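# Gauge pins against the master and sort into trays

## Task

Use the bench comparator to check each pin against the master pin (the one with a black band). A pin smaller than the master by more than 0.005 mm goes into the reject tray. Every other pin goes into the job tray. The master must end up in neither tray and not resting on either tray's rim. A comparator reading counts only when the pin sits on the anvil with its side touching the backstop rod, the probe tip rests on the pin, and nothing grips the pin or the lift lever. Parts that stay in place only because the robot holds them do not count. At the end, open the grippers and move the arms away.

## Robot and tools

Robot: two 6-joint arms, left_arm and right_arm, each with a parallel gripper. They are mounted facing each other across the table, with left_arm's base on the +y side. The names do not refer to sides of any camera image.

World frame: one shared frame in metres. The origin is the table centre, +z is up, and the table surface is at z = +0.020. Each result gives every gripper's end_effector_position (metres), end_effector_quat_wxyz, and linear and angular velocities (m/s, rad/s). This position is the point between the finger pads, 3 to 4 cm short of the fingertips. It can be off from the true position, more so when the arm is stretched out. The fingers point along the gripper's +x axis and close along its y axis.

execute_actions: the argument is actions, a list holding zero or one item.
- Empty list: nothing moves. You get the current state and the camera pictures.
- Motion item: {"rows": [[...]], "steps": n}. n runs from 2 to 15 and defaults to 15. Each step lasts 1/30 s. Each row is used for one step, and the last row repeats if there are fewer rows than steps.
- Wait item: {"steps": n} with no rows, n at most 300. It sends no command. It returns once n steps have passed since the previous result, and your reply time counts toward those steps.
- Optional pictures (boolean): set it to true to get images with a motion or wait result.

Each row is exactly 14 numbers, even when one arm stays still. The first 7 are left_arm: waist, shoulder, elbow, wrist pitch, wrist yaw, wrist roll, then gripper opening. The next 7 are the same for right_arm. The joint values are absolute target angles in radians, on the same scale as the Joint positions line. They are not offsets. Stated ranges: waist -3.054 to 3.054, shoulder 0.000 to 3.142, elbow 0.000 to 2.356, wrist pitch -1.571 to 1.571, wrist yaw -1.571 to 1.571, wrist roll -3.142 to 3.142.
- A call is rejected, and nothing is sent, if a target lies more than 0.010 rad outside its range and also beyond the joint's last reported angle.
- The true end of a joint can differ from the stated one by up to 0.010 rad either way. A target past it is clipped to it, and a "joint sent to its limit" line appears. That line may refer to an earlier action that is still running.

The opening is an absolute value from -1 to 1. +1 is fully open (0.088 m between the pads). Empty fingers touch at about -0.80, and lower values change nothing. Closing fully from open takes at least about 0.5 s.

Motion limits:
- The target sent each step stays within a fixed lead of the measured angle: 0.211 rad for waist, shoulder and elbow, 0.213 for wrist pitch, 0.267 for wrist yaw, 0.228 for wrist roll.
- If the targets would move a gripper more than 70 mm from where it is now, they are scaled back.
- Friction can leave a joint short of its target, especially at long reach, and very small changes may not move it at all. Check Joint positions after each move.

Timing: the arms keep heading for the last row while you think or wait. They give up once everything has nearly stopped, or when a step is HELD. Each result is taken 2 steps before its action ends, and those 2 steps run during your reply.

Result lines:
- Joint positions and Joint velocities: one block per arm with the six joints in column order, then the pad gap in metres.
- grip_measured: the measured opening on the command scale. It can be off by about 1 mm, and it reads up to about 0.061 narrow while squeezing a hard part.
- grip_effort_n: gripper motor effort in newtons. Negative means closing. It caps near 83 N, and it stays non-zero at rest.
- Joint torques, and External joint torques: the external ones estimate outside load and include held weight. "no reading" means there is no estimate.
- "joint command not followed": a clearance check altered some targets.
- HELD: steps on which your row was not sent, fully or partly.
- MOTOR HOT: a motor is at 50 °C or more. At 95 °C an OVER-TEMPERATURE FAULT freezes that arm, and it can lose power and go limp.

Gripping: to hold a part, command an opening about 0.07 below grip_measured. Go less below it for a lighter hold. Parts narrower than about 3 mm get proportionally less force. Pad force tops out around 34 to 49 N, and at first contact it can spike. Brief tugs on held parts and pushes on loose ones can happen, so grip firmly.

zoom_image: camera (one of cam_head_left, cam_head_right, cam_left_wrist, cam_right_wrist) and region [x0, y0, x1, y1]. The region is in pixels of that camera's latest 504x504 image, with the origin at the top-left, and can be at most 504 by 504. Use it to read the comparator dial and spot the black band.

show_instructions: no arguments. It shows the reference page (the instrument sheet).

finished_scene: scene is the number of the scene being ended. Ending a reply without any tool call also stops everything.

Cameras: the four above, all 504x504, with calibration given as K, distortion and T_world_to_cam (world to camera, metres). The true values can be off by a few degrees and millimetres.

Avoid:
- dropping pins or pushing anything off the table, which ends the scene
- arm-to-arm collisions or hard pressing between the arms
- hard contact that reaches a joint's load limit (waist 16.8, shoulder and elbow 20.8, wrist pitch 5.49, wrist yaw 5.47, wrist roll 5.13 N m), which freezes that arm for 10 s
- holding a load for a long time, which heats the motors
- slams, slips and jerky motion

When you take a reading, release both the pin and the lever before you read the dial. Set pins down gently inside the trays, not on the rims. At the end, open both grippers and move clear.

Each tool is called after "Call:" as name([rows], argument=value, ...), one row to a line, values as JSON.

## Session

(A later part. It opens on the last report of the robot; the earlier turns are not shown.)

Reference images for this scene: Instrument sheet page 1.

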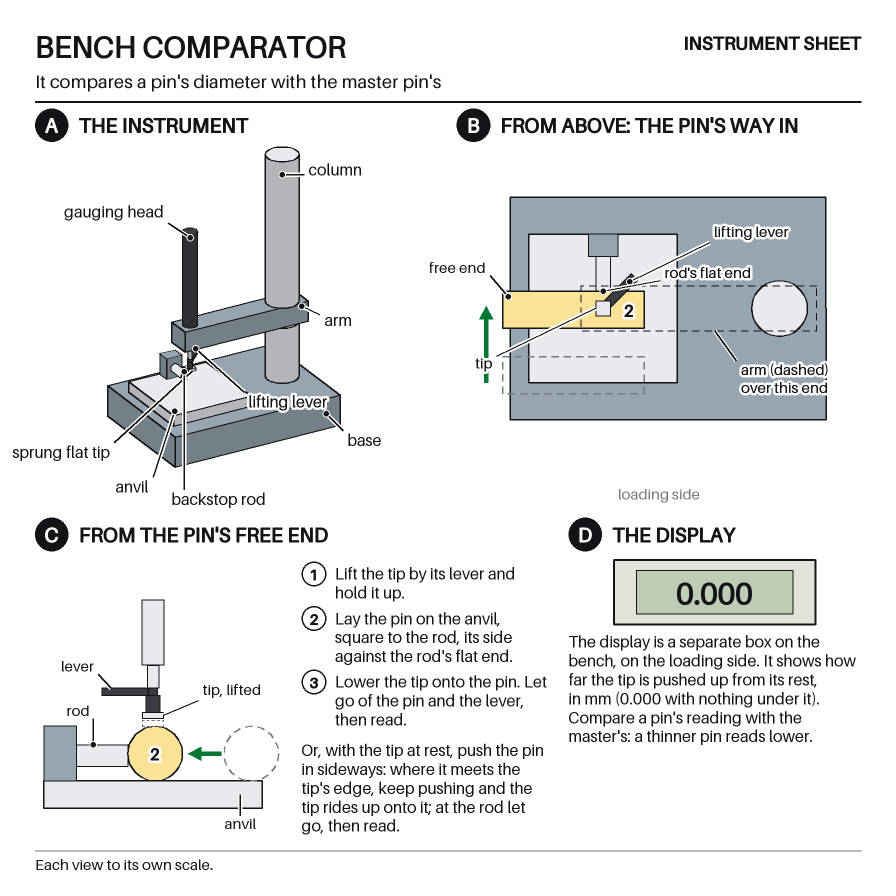

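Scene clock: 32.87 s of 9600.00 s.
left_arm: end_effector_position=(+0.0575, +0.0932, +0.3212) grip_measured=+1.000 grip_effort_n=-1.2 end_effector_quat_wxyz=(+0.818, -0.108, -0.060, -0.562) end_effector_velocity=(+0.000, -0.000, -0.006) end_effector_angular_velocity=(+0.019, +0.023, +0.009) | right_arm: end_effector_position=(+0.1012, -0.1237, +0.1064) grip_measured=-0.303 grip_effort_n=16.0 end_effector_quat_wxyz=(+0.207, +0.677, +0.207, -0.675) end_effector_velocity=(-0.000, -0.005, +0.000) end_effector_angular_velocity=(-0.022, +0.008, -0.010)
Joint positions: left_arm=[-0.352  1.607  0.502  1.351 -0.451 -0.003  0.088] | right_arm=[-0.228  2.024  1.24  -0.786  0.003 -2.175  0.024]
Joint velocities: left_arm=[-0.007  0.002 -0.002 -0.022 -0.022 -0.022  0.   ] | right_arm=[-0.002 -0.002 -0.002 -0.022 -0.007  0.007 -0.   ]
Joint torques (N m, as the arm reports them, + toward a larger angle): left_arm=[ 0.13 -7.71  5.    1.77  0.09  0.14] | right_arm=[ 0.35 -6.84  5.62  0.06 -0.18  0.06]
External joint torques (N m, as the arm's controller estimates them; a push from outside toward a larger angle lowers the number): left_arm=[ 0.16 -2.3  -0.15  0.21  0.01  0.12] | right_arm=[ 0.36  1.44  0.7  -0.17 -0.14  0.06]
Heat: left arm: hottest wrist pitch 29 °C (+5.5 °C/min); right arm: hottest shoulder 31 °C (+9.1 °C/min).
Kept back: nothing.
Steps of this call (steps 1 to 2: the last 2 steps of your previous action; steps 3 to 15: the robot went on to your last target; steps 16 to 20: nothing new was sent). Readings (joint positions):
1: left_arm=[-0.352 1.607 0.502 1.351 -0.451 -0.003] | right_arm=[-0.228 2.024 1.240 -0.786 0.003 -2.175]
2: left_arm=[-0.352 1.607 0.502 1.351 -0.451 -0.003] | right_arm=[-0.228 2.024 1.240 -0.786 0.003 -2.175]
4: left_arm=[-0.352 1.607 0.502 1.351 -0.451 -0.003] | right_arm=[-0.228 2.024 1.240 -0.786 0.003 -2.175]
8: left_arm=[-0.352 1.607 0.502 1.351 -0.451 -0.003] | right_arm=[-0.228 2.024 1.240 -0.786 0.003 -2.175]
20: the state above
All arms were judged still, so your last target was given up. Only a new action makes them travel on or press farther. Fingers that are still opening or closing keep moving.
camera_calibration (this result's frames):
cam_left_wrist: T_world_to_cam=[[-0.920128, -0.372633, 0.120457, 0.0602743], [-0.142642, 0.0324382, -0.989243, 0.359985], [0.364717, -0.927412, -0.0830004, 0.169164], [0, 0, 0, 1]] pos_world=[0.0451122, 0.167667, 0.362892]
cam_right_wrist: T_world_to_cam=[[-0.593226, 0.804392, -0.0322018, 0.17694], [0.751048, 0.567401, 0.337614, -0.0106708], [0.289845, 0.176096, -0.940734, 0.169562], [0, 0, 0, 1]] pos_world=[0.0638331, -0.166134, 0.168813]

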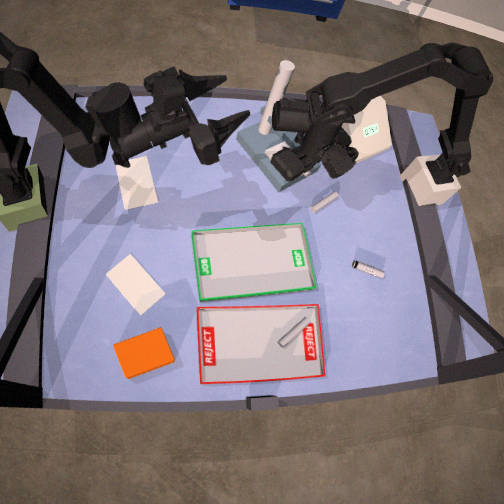

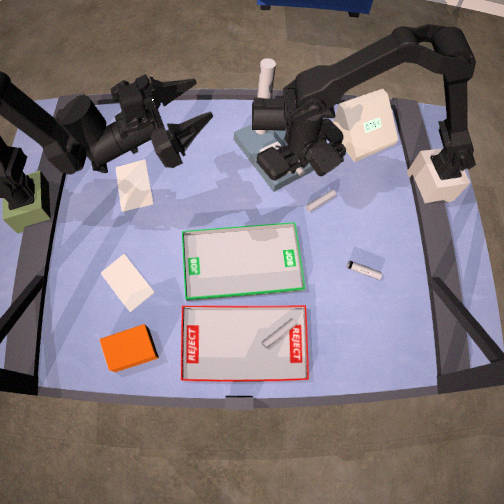

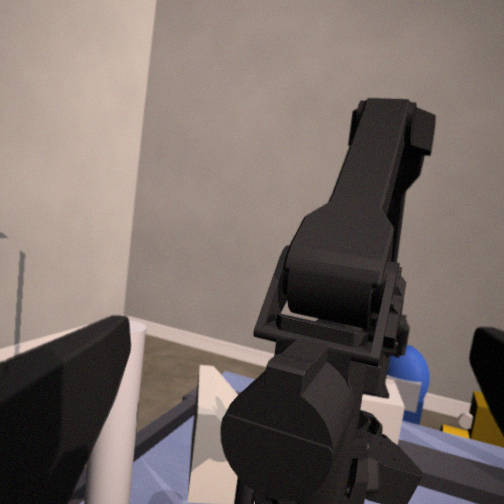

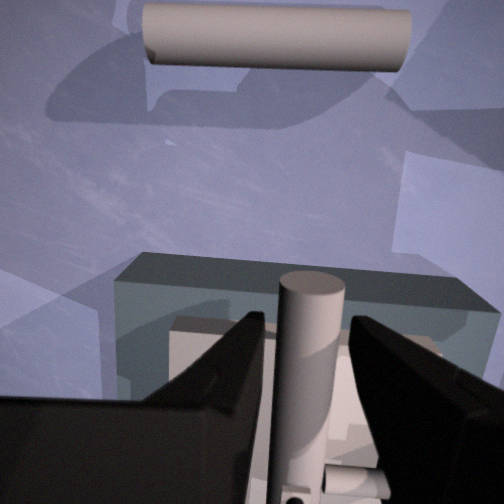

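Call:
execute_actions([
  {"rows":[[-0.35,1.6,0.5,1.35,-0.45,0,1,-0.228,2.026,1.239,-0.785,0,-2.174,-0.38],[-0.35,1.6,0.5,1.35,-0.45,0,1,-0.228,2.026,1.239,-0.785,0,-2.174,-0.44],[-0.35,1.6,0.5,1.35,-0.45,0,1,-0.228,2.026,1.239,-0.785,0,-2.174,-0.49],[-0.35,1.6,0.5,1.35,-0.45,0,1,-0.228,2.026,1.239,-0.785,0,-2.174,-0.53],[-0.35,1.6,0.5,1.35,-0.45,0,1,-0.228,2.026,1.239,-0.785,0,-2.174,-0.58]],"steps":10},
])

Call:
execute_actions([
  {"rows":[[-0.35,1.6,0.5,1.35,-0.45,0,1,-0.232,2.017,1.228,-0.78,0,-2.178,-0.58],[-0.35,1.6,0.5,1.35,-0.45,0,1,-0.236,2.005,1.212,-0.775,0,-2.183,-0.58],[-0.35,1.6,0.5,1.35,-0.45,0,1,-0.241,1.993,1.195,-0.77,0,-2.188,-0.58],[-0.35,1.6,0.5,1.35,-0.45,0,1,-0.245,1.981,1.179,-0.765,0,-2.192,-0.58],[-0.35,1.6,0.5,1.35,-0.45,0,1,-0.25,1.969,1.163,-0.76,0,-2.197,-0.58],[-0.35,1.6,0.5,1.35,-0.45,0,1,-0.254,1.954,1.147,-0.759,0,-2.2,-0.58],[-0.35,1.6,0.5,1.35,-0.45,0,1,-0.258,1.939,1.132,-0.758,0,-2.204,-0.58],[-0.35,1.6,0.5,1.35,-0.45,0,1,-0.262,1.924,1.116,-0.757,0,-2.207,-0.58],[-0.35,1.6,0.5,1.35,-0.45,0,1,-0.266,1.909,1.101,-0.757,0,-2.21,-0.58],[-0.35,1.6,0.5,1.35,-0.45,0,1,-0.266,1.893,1.086,-0.758,0,-2.16,-0.58],[-0.35,1.6,0.5,1.35,-0.45,0,1,-0.266,1.877,1.071,-0.759,0,-2.11,-0.58],[-0.35,1.6,0.5,1.35,-0.45,0,1,-0.266,1.862,1.056,-0.76,0,-2.06,-0.58],[-0.35,1.6,0.5,1.35,-0.45,0,1,-0.266,1.846,1.041,-0.761,0,-2.01,-0.58],[-0.35,1.6,0.5,1.35,-0.45,0,1,-0.266,1.83,1.026,-0.762,0,-1.96,-0.58],[-0.35,1.6,0.5,1.35,-0.45,0,1,-0.266,1.815,1.012,-0.762,0,-1.92,-0.58]]},
])

Call:
execute_actions([
  {"rows":[[-0.35,1.6,0.5,1.35,-0.45,0,1,-0.24,1.81,1.015,-0.77,0,-1.92,-0.58],[-0.35,1.6,0.5,1.35,-0.45,0,1,-0.2,1.805,1.02,-0.78,0,-1.92,-0.58],[-0.35,1.6,0.5,1.35,-0.45,0,1,-0.16,1.8,1.025,-0.79,0,-1.92,-0.58],[-0.35,1.6,0.5,1.35,-0.45,0,1,-0.12,1.8,1.03,-0.8,0,-1.94,-0.58],[-0.35,1.6,0.5,1.35,-0.45,0,1,-0.08,1.8,1.03,-0.8,0,-1.98,-0.58],[-0.35,1.6,0.5,1.35,-0.45,0,1,-0.04,1.8,1.03,-0.8,0,-2.04,-0.58],[-0.35,1.6,0.5,1.35,-0.45,0,1,0,1.8,1.03,-0.8,0,-2.1,-0.58],[-0.35,1.6,0.5,1.35,-0.45,0,1,0.04,1.8,1.03,-0.8,0,-2.17,-0.58],[-0.35,1.6,0.5,1.35,-0.45,0,1,0.08,1.8,1.03,-0.8,0,-2.24,-0.58],[-0.35,1.6,0.5,1.35,-0.45,0,1,0.12,1.8,1.03,-0.8,0,-2.31,-0.58],[-0.35,1.6,0.5,1.35,-0.45,0,1,0.16,1.8,1.03,-0.8,0,-2.38,-0.58],[-0.35,1.6,0.5,1.35,-0.45,0,1,0.2,1.82,1.07,-0.81,0,-2.45,-0.58],[-0.35,1.6,0.5,1.35,-0.45,0,1,0.23,1.85,1.12,-0.83,0,-2.52,-0.58],[-0.35,1.6,0.5,1.35,-0.45,0,1,0.26,1.88,1.17,-0.85,0,-2.58,-0.58],[-0.35,1.6,0.5,1.35,-0.45,0,1,0.277,1.91,1.22,-0.87,0,-2.64,-0.58]]},
])

Call:
execute_actions([
  {"rows":[[-0.35,1.6,0.5,1.35,-0.45,0,1,0.277,1.94,1.27,-0.89,0,-2.64,-0.58],[-0.35,1.6,0.5,1.35,-0.45,0,1,0.277,1.97,1.32,-0.91,0,-2.64,-0.58],[-0.35,1.6,0.5,1.35,-0.45,0,1,0.277,2.0,1.37,-0.93,0,-2.64,-0.58],[-0.35,1.6,0.5,1.35,-0.45,0,1,0.277,2.03,1.42,-0.95,0,-2.64,-0.58],[-0.35,1.6,0.5,1.35,-0.45,0,1,0.277,2.06,1.47,-0.97,0,-2.64,-0.58],[-0.35,1.6,0.5,1.35,-0.45,0,1,0.277,2.09,1.52,-0.99,0,-2.64,-0.58],[-0.35,1.6,0.5,1.35,-0.45,0,1,0.277,2.12,1.56,-1.0,0,-2.64,-0.58],[-0.35,1.6,0.5,1.35,-0.45,0,1,0.277,2.15,1.6,-1.01,0,-2.64,-0.58],[-0.35,1.6,0.5,1.35,-0.45,0,1,0.277,2.18,1.64,-1.02,0,-2.64,-0.58],[-0.35,1.6,0.5,1.35,-0.45,0,1,0.277,2.21,1.68,-1.03,0,-2.64,-0.58],[-0.35,1.6,0.5,1.35,-0.45,0,1,0.277,2.24,1.72,-1.04,0,-2.64,-0.58],[-0.35,1.6,0.5,1.35,-0.45,0,1,0.277,2.27,1.75,-1.04,0,-2.64,-0.58],[-0.35,1.6,0.5,1.35,-0.45,0,1,0.277,2.3,1.78,-1.045,0,-2.64,-0.58],[-0.35,1.6,0.5,1.35,-0.45,0,1,0.277,2.32,1.8,-1.048,0,-2.64,-0.58],[-0.35,1.6,0.5,1.35,-0.45,0,1,0.277,2.336,1.813,-1.048,0,-2.64,-0.58]]},
])

Call:
execute_actions([
  {"steps":8},
], pictures=true)

Scene clock: 33.80 s of 9600.00 s.
left_arm: end_effector_position=(+0.0575, +0.0932, +0.3212) grip_measured=+1.000 grip_effort_n=-1.2 end_effector_quat_wxyz=(+0.818, -0.108, -0.060, -0.562) end_effector_velocity=(-0.002, -0.000, +0.000) end_effector_angular_velocity=(+0.005, -0.005, +0.001) | right_arm: end_effector_position=(+0.1012, -0.1238, +0.1064) grip_measured=-0.515 grip_effort_n=-83.5 end_effector_quat_wxyz=(+0.207, +0.677, +0.207, -0.675) end_effector_velocity=(-0.000, -0.005, +0.002) end_effector_angular_velocity=(-0.017, +0.007, +0.005)
Joint positions: left_arm=[-0.352  1.607  0.502  1.351 -0.451 -0.003  0.088] | right_arm=[-0.228  2.024  1.24  -0.787  0.003 -2.175  0.014]
Joint velocities: left_arm=[-0.007 -0.002  0.002 -0.007 -0.007  0.007  0.   ] | right_arm=[-0.002 -0.007 -0.002 -0.022 -0.007 -0.007  0.   ]
Joint torques (N m, as the arm reports them, + toward a larger angle): left_arm=[ 0.12 -7.69  4.99  1.76  0.08  0.14] | right_arm=[ 0.12 -6.95  5.3   0.04 -0.17  0.06]
External joint torques (N m, as the arm's controller estimates them; a push from outside toward a larger angle lowers the number): left_arm=[ 0.17 -2.19 -0.24  0.17  0.    0.13] | right_arm=[ 0.12  1.34  0.38 -0.19 -0.13  0.06]
Heat: left arm: hottest wrist pitch 29 °C (+5.3 °C/min); right arm: hottest shoulder 31 °C (+8.9 °C/min).
Steps of this call (steps 1 to 20: nothing new was sent; steps 21 to 28: the first 8 steps of this action). Readings (joint positions):
21: left_arm=[-0.352 1.607 0.502 1.351 -0.451 -0.003] | right_arm=[-0.228 2.024 1.240 -0.786 0.003 -2.175]
22: left_arm=[-0.352 1.607 0.502 1.351 -0.451 -0.003] | right_arm=[-0.228 2.024 1.240 -0.786 0.003 -2.175]
24: left_arm=[-0.352 1.607 0.502 1.351 -0.451 -0.003] | right_arm=[-0.228 2.024 1.240 -0.786 0.003 -2.175]
28: the state above

Scene clock: 34.30 s of 9600.00 s.
left_arm: end_effector_position=(+0.0575, +0.0932, +0.3212) grip_measured=+1.000 grip_effort_n=-1.2 end_effector_quat_wxyz=(+0.818, -0.108, -0.060, -0.562) end_effector_velocity=(+0.000, +0.001, -0.002) end_effector_angular_velocity=(-0.000, +0.021, -0.000) | right_arm: end_effector_position=(+0.1115, -0.1592, +0.1128) grip_measured=-0.515 grip_effort_n=-83.5 end_effector_quat_wxyz=(+0.175, +0.685, +0.172, -0.685) end_effector_velocity=(+0.001, -0.104, +0.052) end_effector_angular_velocity=(+0.058, +0.000, -1.158)
Joint positions: left_arm=[-0.352  1.607  0.502  1.351 -0.451 -0.003  0.088] | right_arm=[-0.263  1.899  1.086 -0.762  0.001 -2.111  0.014]
Joint velocities: left_arm=[-0.002 -0.002 -0.002 -0.007 -0.007 -0.022  0.   ] | right_arm=[-0.022 -0.491 -0.442  0.007 -0.007  1.136 -0.   ]
Joint torques (N m, as the arm reports them, + toward a larger angle): left_arm=[ 0.16 -7.71  4.98  1.76  0.08  0.14] | right_arm=[-0.13 -7.69  4.4   0.06 -0.11  0.19]
External joint torques (N m, as the arm's controller estimates them; a push from outside toward a larger angle lowers the number): left_arm=[ 0.16 -2.24 -0.2   0.19  0.01  0.13] | right_arm=[-0.29 -0.28 -0.61 -0.2  -0.05  0.2 ]
Heat: left arm: hottest wrist pitch 29 °C (+5.2 °C/min); right arm: hottest shoulder 31 °C (+8.7 °C/min).
Steps of this call (steps 1 to 2: the last 2 steps of your previous action; steps 3 to 15: the first 13 steps of this action). Readings (joint positions):
3: left_arm=[-0.352 1.607 0.502 1.351 -0.451 -0.003] | right_arm=[-0.229 2.024 1.240 -0.787 0.003 -2.175]
4: left_arm=[-0.352 1.607 0.502 1.351 -0.451 -0.003] | right_arm=[-0.229 2.022 1.238 -0.785 0.003 -2.175]
6: left_arm=[-0.352 1.607 0.502 1.351 -0.451 -0.003] | right_arm=[-0.231 2.012 1.222 -0.772 0.001 -2.179]
10: left_arm=[-0.352 1.607 0.502 1.351 -0.451 -0.003] | right_arm=[-0.247 1.971 1.164 -0.765 0.001 -2.194]
15: the state above

Scene clock: 34.80 s of 9600.00 s.
left_arm: end_effector_position=(+0.0575, +0.0932, +0.3212) grip_measured=+1.000 grip_effort_n=-1.2 end_effector_quat_wxyz=(+0.818, -0.108, -0.060, -0.562) end_effector_velocity=(-0.002, +0.000, +0.001) end_effector_angular_velocity=(-0.011, +0.031, -0.018) | right_arm: end_effector_position=(-0.0062, -0.1936, +0.1282) grip_measured=-0.515 grip_effort_n=-83.5 end_effector_quat_wxyz=(+0.380, +0.598, +0.374, -0.599) end_effector_velocity=(-0.332, -0.100, +0.037) end_effector_angular_velocity=(-0.316, -0.061, +2.974)
Joint positions: left_arm=[-0.352  1.607  0.502  1.351 -0.451 -0.003  0.088] | right_arm=[ 0.134  1.817  1.047 -0.809  0.001 -2.342  0.014]
Joint velocities: left_arm=[-0.002 -0.007 -0.002 -0.007  0.007 -0.037  0.   ] | right_arm=[ 1.136  0.232  0.466 -0.549 -0.037 -1.839 -0.   ]
Joint torques (N m, as the arm reports them, + toward a larger angle): left_arm=[ 0.16 -7.7   4.98  1.76  0.08  0.15] | right_arm=[-0.15 -4.92  8.54  0.17 -0.08 -0.18]
External joint torques (N m, as the arm's controller estimates them; a push from outside toward a larger angle lowers the number): left_arm=[ 0.2  -2.2  -0.22  0.18  0.    0.13] | right_arm=[ 0.39  1.28  2.74 -0.44 -0.1  -0.18]
Heat: left arm: hottest wrist pitch 29 °C (+5.2 °C/min); right arm: hottest shoulder 31 °C (+8.6 °C/min).
Steps of this call (steps 1 to 2: the last 2 steps of your previous action; steps 3 to 15: the first 13 steps of this action). Readings (joint positions):
3: left_arm=[-0.352 1.607 0.502 1.351 -0.451 -0.003] | right_arm=[-0.262 1.852 1.045 -0.763 0.001 -1.995]
4: left_arm=[-0.352 1.607 0.502 1.351 -0.451 -0.003] | right_arm=[-0.257 1.840 1.037 -0.767 0.002 -1.973]
6: left_arm=[-0.352 1.607 0.502 1.351 -0.451 -0.003] | right_arm=[-0.218 1.825 1.034 -0.778 0.004 -1.951]
10: left_arm=[-0.352 1.607 0.502 1.351 -0.451 -0.003] | right_arm=[-0.066 1.812 1.034 -0.791 0.003 -2.046]
15: the state above

Scene clock: 35.30 s of 9600.00 s.
left_arm: end_effector_position=(+0.0575, +0.0932, +0.3212) grip_measured=+1.000 grip_effort_n=-0.7 end_effector_quat_wxyz=(+0.818, -0.108, -0.060, -0.562) end_effector_velocity=(+0.000, -0.000, -0.004) end_effector_angular_velocity=(+0.014, +0.020, -0.000) | right_arm: end_effector_position=(-0.1037, -0.1027, +0.1391) grip_measured=-0.515 grip_effort_n=-83.5 end_effector_quat_wxyz=(+0.490, +0.504, +0.503, -0.503) end_effector_velocity=(-0.096, +0.169, -0.096) end_effector_angular_velocity=(-0.028, +0.026, +0.006)
Joint positions: left_arm=[-0.352  1.607  0.502  1.351 -0.451 -0.003  0.088] | right_arm=[ 0.275  2.211  1.681 -1.023 -0.003 -2.634  0.014]
Joint velocities: left_arm=[-0.002 -0.002 -0.002 -0.022 -0.007 -0.022  0.   ] | right_arm=[-0.002  0.872  1.043 -0.183 -0.037 -0.007 -0.   ]
Joint torques (N m, as the arm reports them, + toward a larger angle): left_arm=[ 0.16 -7.7   4.98  1.76  0.08  0.14] | right_arm=[ 0.21 -7.52  6.87 -0.34  0.05 -0.17]
External joint torques (N m, as the arm's controller estimates them; a push from outside toward a larger angle lowers the number): left_arm=[ 0.18 -2.24 -0.21  0.18  0.    0.13] | right_arm=[ 0.18  1.95  1.93 -0.45  0.08 -0.17]
Heat: left arm: hottest wrist pitch 29 °C (+5.1 °C/min); right arm: hottest shoulder 31 °C (+8.5 °C/min).
Steps of this call (steps 1 to 2: the last 2 steps of your previous action; steps 3 to 15: the first 13 steps of this action). Readings (joint positions):
3: left_arm=[-0.352 1.607 0.502 1.351 -0.451 -0.003] | right_arm=[0.232 1.871 1.142 -0.849 -0.001 -2.520]
4: left_arm=[-0.352 1.607 0.502 1.351 -0.451 -0.003] | right_arm=[0.251 1.897 1.188 -0.863 -0.002 -2.556]
6: left_arm=[-0.352 1.607 0.502 1.351 -0.451 -0.003] | right_arm=[0.272 1.952 1.286 -0.899 -0.003 -2.597]
10: left_arm=[-0.352 1.607 0.502 1.351 -0.451 -0.003] | right_arm=[0.275 2.065 1.479 -0.969 -0.003 -2.627]
15: the state above

Scene clock: 35.57 s of 9600.00 s.
left_arm: end_effector_position=(+0.0575, +0.0932, +0.3212) grip_measured=+1.000 grip_effort_n=-1.2 end_effector_quat_wxyz=(+0.818, -0.108, -0.060, -0.562) end_effector_velocity=(+0.002, +0.001, -0.002) end_effector_angular_velocity=(+0.005, +0.008, +0.008) | right_arm: end_effector_position=(-0.1114, -0.0885, +0.1171) grip_measured=-0.515 grip_effort_n=-83.5 end_effector_quat_wxyz=(+0.501, +0.501, +0.492, -0.505) end_effector_velocity=(-0.007, +0.012, -0.009) end_effector_angular_velocity=(+0.007, +0.012, -0.010)
Joint positions: left_arm=[-0.352  1.607  0.502  1.351 -0.451 -0.003  0.088] | right_arm=[ 0.275  2.329  1.789 -1.046 -0.003 -2.635  0.014]
Joint velocities: left_arm=[ 0.002 -0.002 -0.002 -0.007 -0.007 -0.007  0.   ] | right_arm=[-0.002  0.056  0.061  0.007 -0.007  0.007 -0.   ]
Joint torques (N m, as the arm reports them, + toward a larger angle): left_arm=[ 0.14 -7.71  4.98  1.76  0.08  0.15] | right_arm=[ 0.24 -9.12  7.97 -0.23  0.05 -0.17]
External joint torques (N m, as the arm's controller estimates them; a push from outside toward a larger angle lowers the number): left_arm=[ 0.12 -2.24 -0.21  0.18  0.01  0.13] | right_arm=[ 0.26  2.27  2.16 -0.47  0.08 -0.17]
Heat: left arm: hottest wrist pitch 29 °C (+5.1 °C/min); right arm: hottest shoulder 31 °C (+8.4 °C/min).
Kept back: nothing.
Steps of this call (steps 1 to 2: the last 2 steps of your previous action; steps 3 to 8: the robot went on to your last target). Readings (joint positions):
1: left_arm=[-0.352 1.607 0.502 1.351 -0.451 -0.003] | right_arm=[0.275 2.239 1.714 -1.028 -0.003 -2.634]
2: left_arm=[-0.352 1.607 0.502 1.351 -0.451 -0.003] | right_arm=[0.275 2.265 1.741 -1.031 -0.003 -2.635]
4: left_arm=[-0.352 1.607 0.502 1.351 -0.451 -0.003] | right_arm=[0.275 2.302 1.774 -1.036 -0.003 -2.635]
8: the state above
camera_calibration (this result's frames):
cam_left_wrist: T_world_to_cam=[[-0.920128, -0.372633, 0.120457, 0.0602743], [-0.142642, 0.0324382, -0.989243, 0.359985], [0.364717, -0.927412, -0.0830004, 0.169164], [0, 0, 0, 1]] pos_world=[0.0451122, 0.167667, 0.362892]
cam_right_wrist: T_world_to_cam=[[-0.998965, -0.0291245, -0.0349393, -0.0958081], [-0.0388499, 0.945819, 0.322363, 0.0726977], [0.0236575, 0.323387, -0.945971, 0.218982], [0, 0, 0, 1]] pos_world=[-0.0980652, -0.142365, 0.180368]

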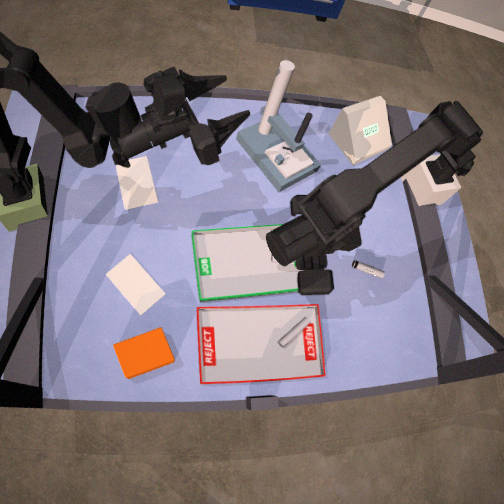

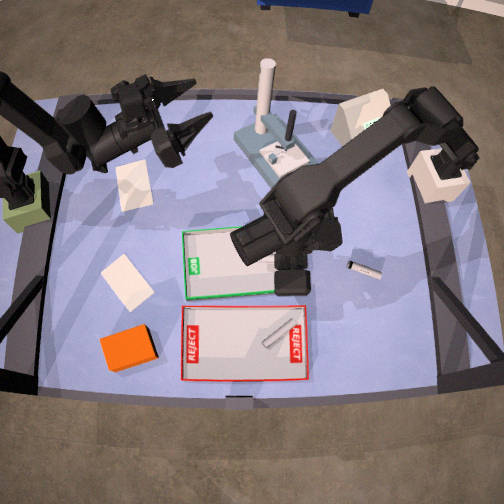

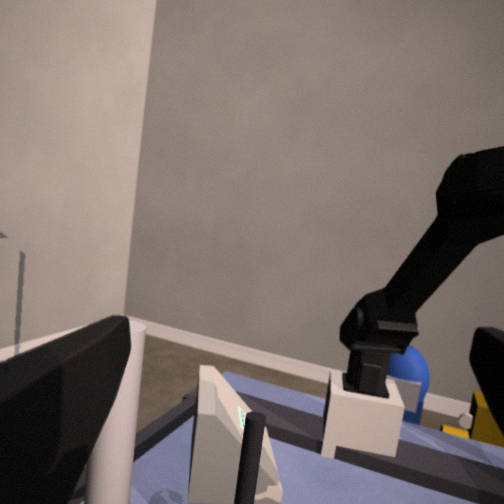

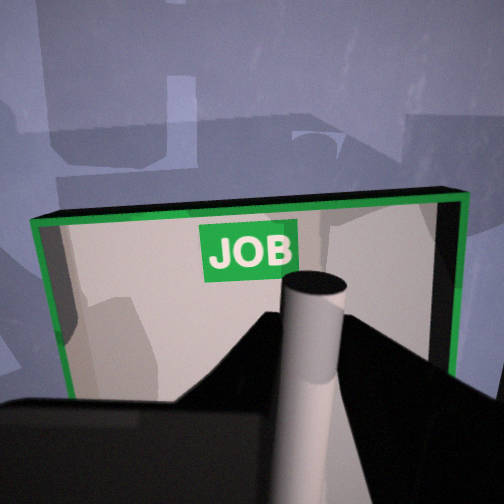

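Call:
execute_actions([
  {"rows":[[-0.35,1.6,0.5,1.35,-0.45,0,1,0.277,2.355,1.85,-1.06,0,-2.64,-0.58],[-0.35,1.6,0.5,1.35,-0.45,0,1,0.277,2.375,1.885,-1.07,0,-2.64,-0.58],[-0.35,1.6,0.5,1.35,-0.45,0,1,0.277,2.395,1.92,-1.08,0,-2.64,-0.58],[-0.35,1.6,0.5,1.35,-0.45,0,1,0.277,2.415,1.95,-1.09,0,-2.64,-0.58],[-0.35,1.6,0.5,1.35,-0.45,0,1,0.277,2.43,1.97,-1.09,0,-2.64,-0.58],[-0.35,1.6,0.5,1.35,-0.45,0,1,0.277,2.44,1.965,-1.08,0,-2.64,-0.58],[-0.35,1.6,0.5,1.35,-0.45,0,1,0.277,2.447,1.955,-1.07,0,-2.64,-0.58],[-0.35,1.6,0.5,1.35,-0.45,0,1,0.277,2.454,1.945,-1.055,0,-2.64,-0.58],[-0.35,1.6,0.5,1.35,-0.45,0,1,0.277,2.46,1.935,-1.04,0,-2.64,-0.58],[-0.35,1.6,0.5,1.35,-0.45,0,1,0.277,2.466,1.925,-1.03,0,-2.64,-0.58],[-0.35,1.6,0.5,1.35,-0.45,0,1,0.277,2.472,1.915,-1.02,0,-2.64,-0.58],[-0.35,1.6,0.5,1.35,-0.45,0,1,0.277,2.477,1.905,-1.01,0,-2.64,-0.58],[-0.35,1.6,0.5,1.35,-0.45,0,1,0.277,2.481,1.898,-1.0,0,-2.64,-0.58],[-0.35,1.6,0.5,1.35,-0.45,0,1,0.277,2.484,1.892,-0.99,0,-2.64,-0.58],[-0.35,1.6,0.5,1.35,-0.45,0,1,0.277,2.486,1.887,-0.985,0,-2.64,-0.58]]},
])

Call:
execute_actions([
  {"steps":10},
], pictures=true)

Scene clock: 36.37 s of 9600.00 s.
left_arm: end_effector_position=(+0.0575, +0.0932, +0.3212) grip_measured=+1.000 grip_effort_n=-1.2 end_effector_quat_wxyz=(+0.818, -0.108, -0.060, -0.562) end_effector_velocity=(+0.002, +0.001, -0.002) end_effector_angular_velocity=(+0.005, +0.011, +0.017) | right_arm: end_effector_position=(-0.1253, -0.0626, +0.0941) grip_measured=-0.515 grip_effort_n=-83.5 end_effector_quat_wxyz=(+0.492, +0.503, +0.502, -0.503) end_effector_velocity=(+0.020, -0.033, -0.142) end_effector_angular_velocity=(-0.171, -0.100, +0.005)
Joint positions: left_arm=[-0.352  1.607  0.502  1.351 -0.451 -0.003  0.088] | right_arm=[ 0.275  2.456  1.924 -1.026 -0.003 -2.635  0.014]
Joint velocities: left_arm=[-0.002 -0.002 -0.002 -0.007 -0.022 -0.007  0.   ] | right_arm=[-0.002  0.208 -0.203  0.212  0.007 -0.007 -0.   ]
Joint torques (N m, as the arm reports them, + toward a larger angle): left_arm=[ 0.14 -7.71  4.99  1.77  0.08  0.13] | right_arm=[ 0.22 -9.16  4.88  0.03  0.06 -0.17]
External joint torques (N m, as the arm's controller estimates them; a push from outside toward a larger angle lowers the number): left_arm=[ 0.14 -2.27 -0.18  0.2   0.    0.12] | right_arm=[ 0.24  2.39 -0.54 -0.15  0.07 -0.17]
Heat: left arm: hottest wrist pitch 29 °C (+4.9 °C/min); right arm: hottest shoulder 31 °C (+8.2 °C/min).
Steps of this call (steps 1 to 11: the robot went on to your last target; steps 12 to 24: the first 13 steps of this action). Readings (joint positions):
12: left_arm=[-0.352 1.607 0.502 1.351 -0.451 -0.003] | right_arm=[0.275 2.332 1.806 -1.050 -0.003 -2.635]
13: left_arm=[-0.352 1.607 0.502 1.351 -0.451 -0.003] | right_arm=[0.275 2.339 1.820 -1.059 -0.003 -2.635]
15: left_arm=[-0.352 1.607 0.502 1.351 -0.451 -0.003] | right_arm=[0.275 2.365 1.867 -1.068 -0.003 -2.635]
19: left_arm=[-0.352 1.607 0.502 1.351 -0.451 -0.003] | right_arm=[0.275 2.414 1.934 -1.071 -0.003 -2.635]
24: the state above

Scene clock: 36.70 s of 9600.00 s.
left_arm: end_effector_position=(+0.0575, +0.0932, +0.3212) grip_measured=+1.000 grip_effort_n=-1.2 end_effector_quat_wxyz=(+0.818, -0.108, -0.060, -0.562) end_effector_velocity=(+0.000, +0.002, +0.004) end_effector_angular_velocity=(-0.024, +0.010, +0.003) | right_arm: end_effector_position=(-0.1240, -0.0649, +0.0772) grip_measured=-0.515 grip_effort_n=-83.5 end_effector_quat_wxyz=(+0.496, +0.502, +0.498, -0.504) end_effector_velocity=(+0.004, -0.003, +0.001) end_effector_angular_velocity=(-0.023, -0.004, +0.000)
Joint positions: left_arm=[-0.352  1.607  0.502  1.351 -0.451 -0.003  0.088] | right_arm=[ 0.275  2.479  1.897 -0.986 -0.002 -2.636  0.014]
Joint velocities: left_arm=[-0.002 -0.002 -0.002  0.022 -0.007 -0.007  0.   ] | right_arm=[-0.007 -0.002 -0.002 -0.022 -0.007 -0.007 -0.   ]
Joint torques (N m, as the arm reports them, + toward a larger angle): left_arm=[ 0.14 -7.71  4.98  1.77  0.08  0.14] | right_arm=[ 0.21 -9.22  4.71 -0.07  0.04 -0.15]
External joint torques (N m, as the arm's controller estimates them; a push from outside toward a larger angle lowers the number): left_arm=[ 0.14 -2.19 -0.24  0.17  0.01  0.12] | right_arm=[ 0.29  2.24 -0.64 -0.34  0.06 -0.15]
Heat: left arm: hottest wrist pitch 29 °C (+4.9 °C/min); right arm: hottest shoulder 32 °C (+9.8 °C/min).
Kept back: nothing.
Steps of this call (steps 1 to 2: the last 2 steps of your previous action; steps 3 to 10: the robot went on to your last target). Readings (joint positions):
1: left_arm=[-0.352 1.607 0.502 1.351 -0.451 -0.003] | right_arm=[0.275 2.463 1.918 -1.018 -0.003 -2.635]
2: left_arm=[-0.352 1.607 0.502 1.351 -0.451 -0.003] | right_arm=[0.275 2.469 1.910 -1.010 -0.003 -2.635]
4: left_arm=[-0.352 1.607 0.502 1.351 -0.451 -0.003] | right_arm=[0.275 2.477 1.900 -0.998 -0.003 -2.636]
8: left_arm=[-0.352 1.607 0.502 1.351 -0.451 -0.003] | right_arm=[0.275 2.479 1.897 -0.986 -0.002 -2.636]
10: the state above
camera_calibration (this result's frames):
cam_left_wrist: T_world_to_cam=[[-0.920128, -0.372633, 0.120457, 0.0602743], [-0.142642, 0.0324382, -0.989243, 0.359985], [0.364717, -0.927412, -0.0830004, 0.169164], [0, 0, 0, 1]] pos_world=[0.0451122, 0.167667, 0.362892]
cam_right_wrist: T_world_to_cam=[[-0.999178, -0.0290671, -0.028268, -0.109644], [-0.0368809, 0.941213, 0.335794, 0.0617109], [0.0168457, 0.33656, -0.941511, 0.173653], [0, 0, 0, 1]] pos_world=[-0.110204, -0.119715, 0.139675]

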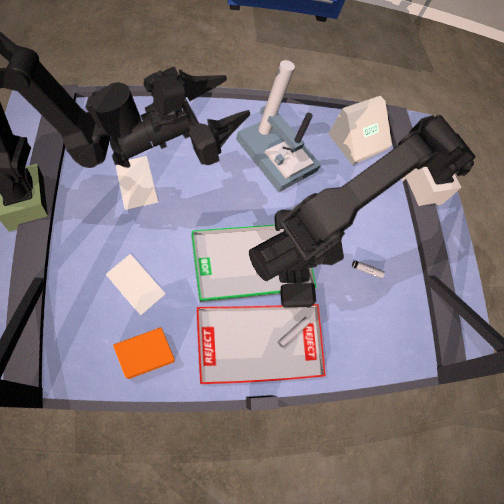

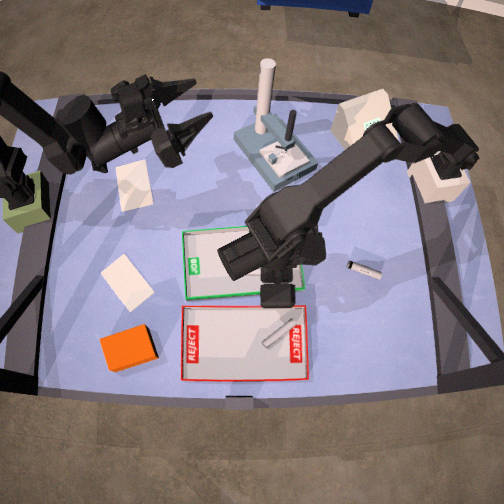

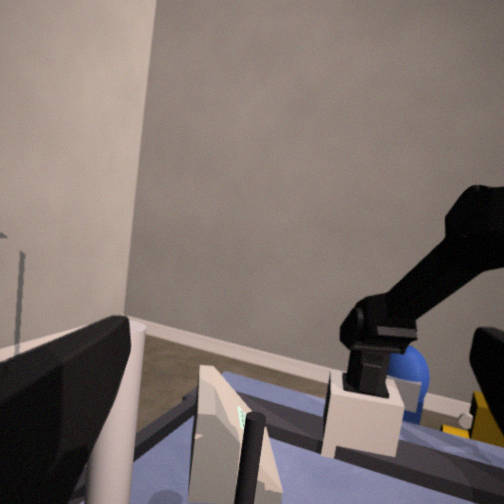

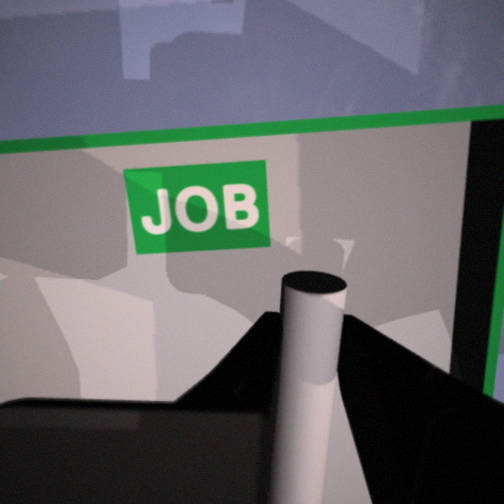

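Call:
execute_actions([
  {"rows":[[-0.35,1.6,0.5,1.35,-0.45,0,1,0.277,2.49,1.887,-0.985,0,-2.64,-0.58],[-0.35,1.6,0.5,1.35,-0.45,0,1,0.277,2.49,1.887,-0.985,0,-2.64,-0.58],[-0.35,1.6,0.5,1.35,-0.45,0,1,0.277,2.49,1.887,-0.985,0,-2.64,-0.5],[-0.35,1.6,0.5,1.35,-0.45,0,1,0.277,2.49,1.887,-0.985,0,-2.64,-0.42],[-0.35,1.6,0.5,1.35,-0.45,0,1,0.277,2.49,1.887,-0.985,0,-2.64,-0.33],[-0.35,1.6,0.5,1.35,-0.45,0,1,0.277,2.49,1.887,-0.985,0,-2.64,-0.25],[-0.35,1.6,0.5,1.35,-0.45,0,1,0.277,2.49,1.887,-0.985,0,-2.64,-0.2],[-0.35,1.6,0.5,1.35,-0.45,0,1,0.277,2.49,1.887,-0.985,0,-2.64,-0.2],[-0.35,1.6,0.5,1.35,-0.45,0,1,0.277,2.47,1.887,-1.0,0,-2.64,-0.2],[-0.35,1.6,0.5,1.35,-0.45,0,1,0.277,2.45,1.887,-1.02,0,-2.64,-0.2],[-0.35,1.6,0.5,1.35,-0.45,0,1,0.277,2.43,1.887,-1.04,0,-2.64,-0.2],[-0.35,1.6,0.5,1.35,-0.45,0,1,0.277,2.4,1.88,-1.06,0,-2.64,-0.2],[-0.35,1.6,0.5,1.35,-0.45,0,1,0.277,2.37,1.86,-1.07,0,-2.64,-0.2],[-0.35,1.6,0.5,1.35,-0.45,0,1,0.277,2.34,1.83,-1.07,0,-2.6,-0.2],[-0.35,1.6,0.5,1.35,-0.45,0,1,0.277,2.31,1.79,-1.06,0,-2.55,-0.2]]},
])

Call:
execute_actions([
  {"rows":[[-0.35,1.6,0.5,1.35,-0.45,0,1,0.27,2.28,1.75,-1.045,0,-2.47,-0.2],[-0.35,1.6,0.5,1.35,-0.45,0,1,0.265,2.25,1.71,-1.03,0,-2.39,-0.2],[-0.35,1.6,0.5,1.35,-0.45,0,1,0.26,2.22,1.67,-1.015,0,-2.31,-0.2],[-0.35,1.6,0.5,1.35,-0.45,0,1,0.255,2.19,1.63,-1.0,0,-2.23,-0.2],[-0.35,1.6,0.5,1.35,-0.45,0,1,0.25,2.16,1.59,-0.985,0,-2.15,-0.2],[-0.35,1.6,0.5,1.35,-0.45,0,1,0.24,2.13,1.55,-0.97,0,-2.07,-0.2],[-0.35,1.6,0.5,1.35,-0.45,0,1,0.23,2.1,1.5,-0.955,0,-1.99,-0.2],[-0.35,1.6,0.5,1.35,-0.45,0,1,0.22,2.07,1.45,-0.94,0,-1.91,-0.2],[-0.35,1.6,0.5,1.35,-0.45,0,1,0.21,2.04,1.4,-0.925,0,-1.83,-0.2],[-0.35,1.6,0.5,1.35,-0.45,0,1,0.2,2.01,1.35,-0.91,0,-1.75,-0.2],[-0.35,1.6,0.5,1.35,-0.45,0,1,0.19,1.98,1.3,-0.89,0,-1.67,-0.2],[-0.35,1.6,0.5,1.35,-0.45,0,1,0.18,1.96,1.26,-0.87,0,-1.59,-0.2],[-0.35,1.6,0.5,1.35,-0.45,0,1,0.17,1.94,1.22,-0.85,0,-1.51,-0.2],[-0.35,1.6,0.5,1.35,-0.45,0,1,0.16,1.925,1.19,-0.835,0,-1.43,-0.2],[-0.35,1.6,0.5,1.35,-0.45,0,1,0.15,1.915,1.168,-0.823,0,-1.35,-0.2]]},
])

Call:
execute_actions([
  {"rows":[[-0.35,1.6,0.5,1.35,-0.45,0,1,0.135,1.915,1.168,-0.823,0,-1.27,-0.2],[-0.35,1.6,0.5,1.35,-0.45,0,1,0.12,1.915,1.168,-0.823,0,-1.19,-0.2],[-0.35,1.6,0.5,1.35,-0.45,0,1,0.105,1.915,1.168,-0.823,0,-1.11,-0.2],[-0.35,1.6,0.5,1.35,-0.45,0,1,0.09,1.915,1.168,-0.823,0,-1.03,-0.2],[-0.35,1.6,0.5,1.35,-0.45,0,1,0.075,1.915,1.168,-0.823,0,-0.95,-0.2],[-0.35,1.6,0.5,1.35,-0.45,0,1,0.06,1.915,1.168,-0.823,0,-0.87,-0.2],[-0.35,1.6,0.5,1.35,-0.45,0,1,0.045,1.915,1.168,-0.823,0,-0.79,-0.2],[-0.35,1.6,0.5,1.35,-0.45,0,1,0.03,1.915,1.168,-0.823,0,-0.71,-0.2],[-0.35,1.6,0.5,1.35,-0.45,0,1,0.015,1.915,1.168,-0.823,0,-0.63,-0.2],[-0.35,1.6,0.5,1.35,-0.45,0,1,0,1.915,1.168,-0.823,0,-0.55,-0.2],[-0.35,1.6,0.5,1.35,-0.45,0,1,-0.015,1.915,1.168,-0.823,0,-0.47,-0.2],[-0.35,1.6,0.5,1.35,-0.45,0,1,-0.03,1.915,1.168,-0.823,0,-0.38,-0.2]]},
])

Call:
execute_actions([
  {"steps":12},
], pictures=true)

Scene clock: 37.70 s of 9600.00 s.
left_arm: end_effector_position=(+0.0575, +0.0932, +0.3212) grip_measured=+1.000 grip_effort_n=-0.7 end_effector_quat_wxyz=(+0.818, -0.108, -0.060, -0.562) end_effector_velocity=(-0.004, +0.001, +0.001) end_effector_angular_velocity=(-0.005, -0.004, -0.004) | right_arm: end_effector_position=(-0.1194, -0.0734, +0.0871) grip_measured=-0.220 grip_effort_n=16.0 end_effector_quat_wxyz=(+0.506, +0.499, +0.488, -0.506) end_effector_velocity=(+0.043, -0.085, +0.151) end_effector_angular_velocity=(-0.129, -0.044, +0.004)
Joint positions: left_arm=[-0.352  1.607  0.502  1.351 -0.451 -0.003  0.088] | right_arm=[ 0.275  2.452  1.886 -1.033 -0.002 -2.636  0.028]
Joint velocities: left_arm=[-0.012 -0.002 -0.002  0.007 -0.007  0.007  0.   ] | right_arm=[-0.002 -0.491 -0.281 -0.344 -0.022 -0.007  0.009]
Joint torques (N m, as the arm reports them, + toward a larger angle): left_arm=[ 0.15 -7.68  4.99  1.76  0.08  0.14] | right_arm=[  0.21 -13.61   5.44  -0.32   0.04  -0.16]
External joint torques (N m, as the arm's controller estimates them; a push from outside toward a larger angle lowers the number): left_arm=[ 0.18 -2.19 -0.21  0.17  0.    0.12] | right_arm=[ 0.26 -0.88 -0.57 -0.45  0.07 -0.16]
Heat: left arm: hottest wrist pitch 29 °C (+4.8 °C/min); right arm: hottest shoulder 32 °C (+9.5 °C/min).
Steps of this call (steps 1 to 17: the robot went on to your last target; steps 18 to 30: the first 13 steps of this action). Readings (joint positions):
18: left_arm=[-0.352 1.607 0.502 1.351 -0.451 -0.003] | right_arm=[0.275 2.479 1.896 -0.986 -0.002 -2.636]
19: left_arm=[-0.352 1.607 0.502 1.351 -0.451 -0.003] | right_arm=[0.275 2.479 1.896 -0.986 -0.002 -2.636]
21: left_arm=[-0.352 1.607 0.502 1.351 -0.451 -0.003] | right_arm=[0.275 2.479 1.896 -0.986 -0.002 -2.636]
25: left_arm=[-0.352 1.607 0.502 1.351 -0.451 -0.003] | right_arm=[0.275 2.479 1.896 -0.986 -0.002 -2.636]
30: the state above

Scene clock: 38.20 s of 9600.00 s.
left_arm: end_effector_position=(+0.0575, +0.0932, +0.3212) grip_measured=+1.000 grip_effort_n=-0.7 end_effector_quat_wxyz=(+0.818, -0.108, -0.060, -0.562) end_effector_velocity=(+0.000, +0.001, -0.002) end_effector_angular_velocity=(-0.000, +0.025, +0.009) | right_arm: end_effector_position=(-0.0496, -0.1436, +0.1343) grip_measured=-0.203 grip_effort_n=16.0 end_effector_quat_wxyz=(+0.238, +0.665, +0.240, -0.666) end_effector_velocity=(+0.205, -0.187, -0.059) end_effector_angular_velocity=(-0.072, +0.014, -2.193)
Joint positions: left_arm=[-0.352  1.607  0.502  1.351 -0.451 -0.003  0.088] | right_arm=[ 0.198  2.01   1.344 -0.902 -0.002 -1.845  0.029]
Joint velocities: left_arm=[-0.007 -0.002 -0.002 -0.007 -0.022 -0.022  0.   ] | right_arm=[-0.325 -0.74  -1.36   0.564 -0.037  1.868 -0.   ]
Joint torques (N m, as the arm reports them, + toward a larger angle): left_arm=[ 0.14 -7.7   5.    1.77  0.08  0.14] | right_arm=[-0.1  -8.3   4.68  0.23  0.    0.19]
External joint torques (N m, as the arm's controller estimates them; a push from outside toward a larger angle lowers the number): left_arm=[ 0.15 -2.23 -0.18  0.19  0.01  0.13] | right_arm=[-0.25  0.14 -0.77 -0.16  0.07  0.19]
Heat: left arm: hottest wrist pitch 29 °C (+4.7 °C/min); right arm: hottest shoulder 32 °C (+9.4 °C/min).
Steps of this call (steps 1 to 2: the last 2 steps of your previous action; steps 3 to 15: the first 13 steps of this action). Readings (joint positions):
3: left_arm=[-0.352 1.607 0.502 1.351 -0.451 -0.003] | right_arm=[0.275 2.375 1.831 -1.049 -0.002 -2.582]
4: left_arm=[-0.352 1.607 0.502 1.351 -0.451 -0.003] | right_arm=[0.275 2.341 1.802 -1.047 -0.002 -2.532]
6: left_arm=[-0.352 1.607 0.502 1.351 -0.451 -0.003] | right_arm=[0.272 2.270 1.737 -1.029 -0.002 -2.408]
10: left_arm=[-0.352 1.607 0.502 1.351 -0.451 -0.003] | right_arm=[0.250 2.147 1.581 -0.976 -0.002 -2.157]
15: the state above

Scene clock: 38.70 s of 9600.00 s.
left_arm: end_effector_position=(+0.0575, +0.0932, +0.3212) grip_measured=+1.000 grip_effort_n=-1.2 end_effector_quat_wxyz=(+0.818, -0.108, -0.060, -0.562) end_effector_velocity=(-0.002, -0.000, -0.001) end_effector_angular_velocity=(+0.010, -0.009, -0.008) | right_arm: end_effector_position=(+0.0258, -0.1508, +0.1253) grip_measured=-0.203 grip_effort_n=15.1 end_effector_quat_wxyz=(+0.158, -0.689, +0.158, +0.690) end_effector_velocity=(+0.132, +0.026, +0.001) end_effector_angular_velocity=(-0.006, -0.023, -2.217)
Joint positions: left_arm=[-0.352  1.607  0.502  1.351 -0.451 -0.003  0.088] | right_arm=[-0.002  1.924  1.179 -0.826 -0.002 -0.904  0.029]
Joint velocities: left_arm=[-0.002 -0.002 -0.002 -0.007  0.007  0.007  0.   ] | right_arm=[-0.393 -0.007 -0.007 -0.007  0.022  1.824 -0.   ]
Joint torques (N m, as the arm reports them, + toward a larger angle): left_arm=[ 0.14 -7.71  4.97  1.76  0.08  0.14] | right_arm=[ 0.49 -7.72  4.28  0.13 -0.03  0.19]
External joint torques (N m, as the arm's controller estimates them; a push from outside toward a larger angle lowers the number): left_arm=[ 0.16 -2.24 -0.22  0.18  0.    0.12] | right_arm=[-0.28  0.09 -0.83 -0.18  0.08  0.19]
Heat: left arm: hottest wrist pitch 29 °C (+4.7 °C/min); right arm: hottest shoulder 32 °C (+9.3 °C/min).
Steps of this call (steps 1 to 2: the last 2 steps of your previous action; steps 3 to 15: the first 13 steps of this action). Readings (joint positions):
3: left_arm=[-0.352 1.607 0.502 1.351 -0.451 -0.003] | right_arm=[0.167 1.953 1.235 -0.857 -0.002 -1.655]
4: left_arm=[-0.352 1.607 0.502 1.351 -0.451 -0.003] | right_arm=[0.156 1.943 1.214 -0.849 -0.002 -1.592]
6: left_arm=[-0.352 1.607 0.502 1.351 -0.451 -0.003] | right_arm=[0.131 1.934 1.193 -0.836 -0.002 -1.467]
10: left_arm=[-0.352 1.607 0.502 1.351 -0.451 -0.003] | right_arm=[0.073 1.927 1.181 -0.828 -0.002 -1.218]
15: the state above

Scene clock: 39.10 s of 9600.00 s.
left_arm: end_effector_position=(+0.0575, +0.0932, +0.3212) grip_measured=+1.000 grip_effort_n=-1.2 end_effector_quat_wxyz=(+0.818, -0.108, -0.060, -0.562) end_effector_velocity=(+0.000, +0.001, -0.002) end_effector_angular_velocity=(+0.005, +0.008, +0.003) | right_arm: end_effector_position=(+0.0343, -0.1493, +0.1251) grip_measured=-0.203 grip_effort_n=14.7 end_effector_quat_wxyz=(+0.332, -0.624, +0.333, +0.624) end_effector_velocity=(-0.002, -0.002, +0.002) end_effector_angular_velocity=(-0.004, +0.007, -0.166)
Joint positions: left_arm=[-0.352  1.607  0.502  1.351 -0.451 -0.003  0.088] | right_arm=[-0.028  1.924  1.178 -0.825 -0.001 -0.4    0.029]
Joint velocities: left_arm=[-0.002 -0.002 -0.002 -0.007 -0.007 -0.007  0.   ] | right_arm=[ 0.002 -0.007 -0.002 -0.007 -0.007  0.168  0.   ]
Joint torques (N m, as the arm reports them, + toward a larger angle): left_arm=[ 0.14 -7.69  4.98  1.76  0.09  0.14] | right_arm=[-0.17 -7.74  4.35  0.16 -0.02  0.18]
External joint torques (N m, as the arm's controller estimates them; a push from outside toward a larger angle lowers the number): left_arm=[ 0.15 -2.2  -0.23  0.18  0.01  0.12] | right_arm=[-0.22  0.05 -0.78 -0.17  0.01  0.18]
Heat: left arm: hottest wrist pitch 29 °C (+4.6 °C/min); right arm: hottest shoulder 32 °C (+9.2 °C/min).
Kept back: nothing.
Steps of this call (steps 1 to 2: the last 2 steps of your previous action; steps 3 to 12: the robot went on to your last target). Readings (joint positions):
1: left_arm=[-0.352 1.607 0.502 1.351 -0.451 -0.003] | right_arm=[-0.014 1.924 1.179 -0.826 -0.001 -0.842]
2: left_arm=[-0.352 1.607 0.502 1.351 -0.451 -0.003] | right_arm=[-0.021 1.924 1.179 -0.826 -0.001 -0.780]
4: left_arm=[-0.352 1.607 0.502 1.351 -0.451 -0.003] | right_arm=[-0.027 1.924 1.179 -0.826 -0.001 -0.652]
8: left_arm=[-0.352 1.607 0.502 1.351 -0.451 -0.003] | right_arm=[-0.028 1.924 1.178 -0.825 -0.001 -0.453]
12: the state above
camera_calibration (this result's frames):
cam_left_wrist: T_world_to_cam=[[-0.920128, -0.372633, 0.120457, 0.0602743], [-0.142642, 0.0324382, -0.989243, 0.359985], [0.364717, -0.927412, -0.0830004, 0.169164], [0, 0, 0, 1]] pos_world=[0.0451122, 0.167667, 0.362892]
cam_right_wrist: T_world_to_cam=[[0.806682, 0.590122, -0.031927, 0.0784085], [0.564837, -0.753972, 0.335389, -0.142806], [0.173848, -0.288586, -0.941539, 0.145693], [0, 0, 0, 1]] pos_world=[-0.00791712, -0.111897, 0.187574]

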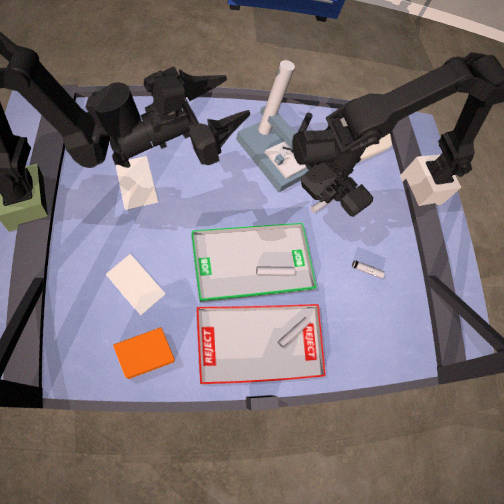

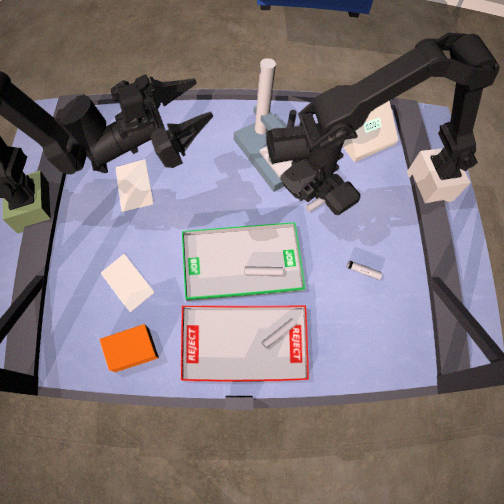

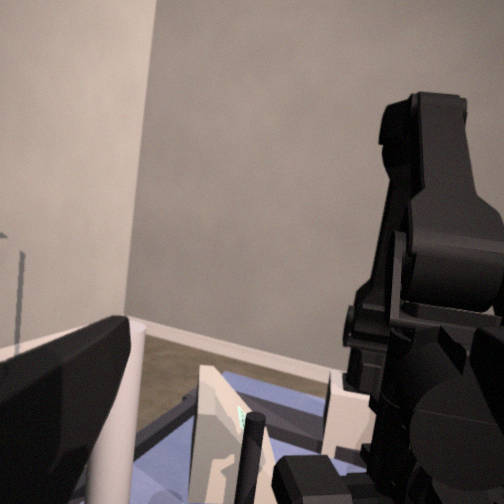

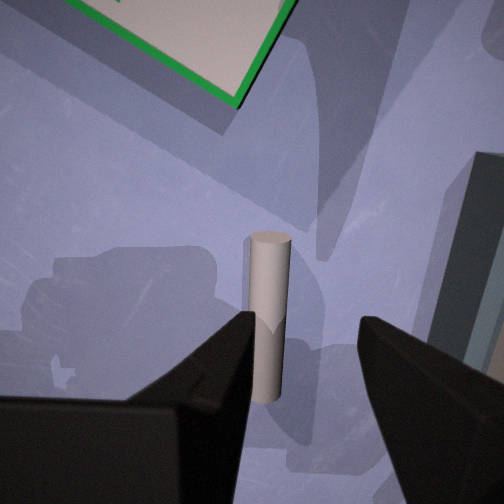

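Call:
execute_actions(actions=[])

Scene clock: 39.17 s of 9600.00 s.
left_arm: end_effector_position=(+0.0575, +0.0932, +0.3212) grip_measured=+1.000 grip_effort_n=-1.2 end_effector_quat_wxyz=(+0.818, -0.108, -0.060, -0.562) end_effector_velocity=(+0.000, -0.000, -0.004) end_effector_angular_velocity=(+0.019, +0.007, +0.003) | right_arm: end_effector_position=(+0.0343, -0.1493, +0.1251) grip_measured=-0.203 grip_effort_n=14.7 end_effector_quat_wxyz=(+0.335, -0.622, +0.336, +0.623) end_effector_velocity=(-0.003, +0.001, +0.000) end_effector_angular_velocity=(+0.003, +0.023, -0.098)
Joint positions: left_arm=[-0.352  1.607  0.502  1.351 -0.451 -0.003  0.088] | right_arm=[-0.028  1.924  1.178 -0.825 -0.001 -0.392  0.029]
Joint velocities: left_arm=[-0.002 -0.002 -0.002 -0.022 -0.007 -0.007  0.   ] | right_arm=[-0.002 -0.002 -0.002  0.007 -0.022  0.095  0.   ]
Joint torques (N m, as the arm reports them, + toward a larger angle): left_arm=[ 0.14 -7.69  4.99  1.76  0.08  0.14] | right_arm=[-0.19 -7.75  4.35  0.16 -0.03  0.2 ]
External joint torques (N m, as the arm's controller estimates them; a push from outside toward a larger angle lowers the number): left_arm=[ 0.16 -2.25 -0.18  0.2   0.    0.13] | right_arm=[-0.2  -0.03 -0.75 -0.17  0.    0.19]
Heat: left arm: hottest wrist pitch 29 °C (+4.6 °C/min); right arm: hottest shoulder 32 °C (+9.2 °C/min).
Kept back: nothing.
Steps of this call (steps 1 to 2: the robot went on to your last target). Readings (joint positions):
1: left_arm=[-0.352 1.607 0.502 1.351 -0.451 -0.003] | right_arm=[-0.028 1.924 1.178 -0.825 -0.001 -0.395]
2: the state above
camera_calibration (this result's frames):
cam_left_wrist: T_world_to_cam=[[-0.920128, -0.372633, 0.120457, 0.0602743], [-0.142642, 0.0324382, -0.989243, 0.359985], [0.364717, -0.927412, -0.0830004, 0.169164], [0, 0, 0, 1]] pos_world=[0.0451122, 0.167667, 0.362892]
cam_right_wrist: T_world_to_cam=[[0.811384, 0.583641, -0.0319255, 0.0772793], [0.558777, -0.758471, 0.335395, -0.143271], [0.171536, -0.289974, -0.941536, 0.145564], [0, 0, 0, 1]] pos_world=[-0.00761631, -0.11156, 0.187574]

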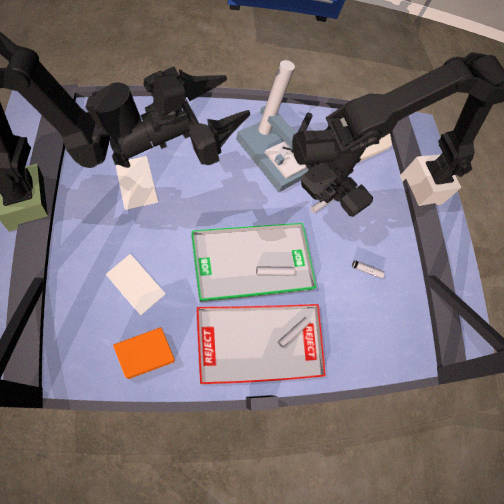

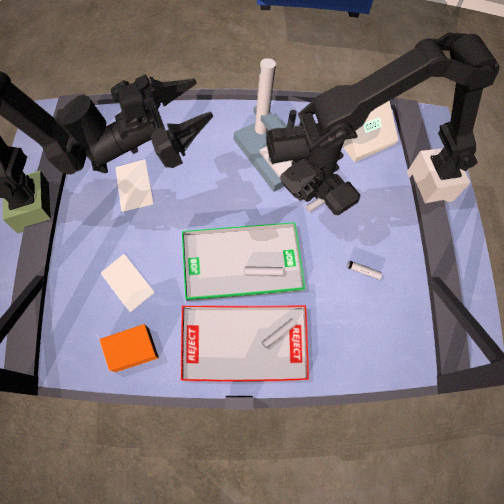

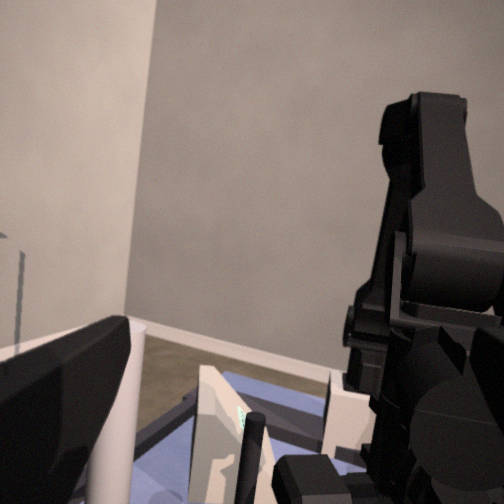

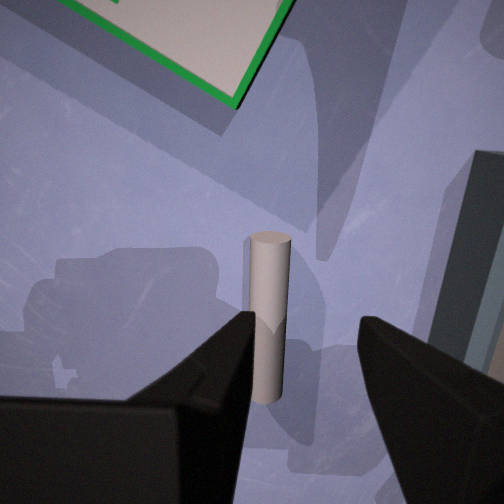

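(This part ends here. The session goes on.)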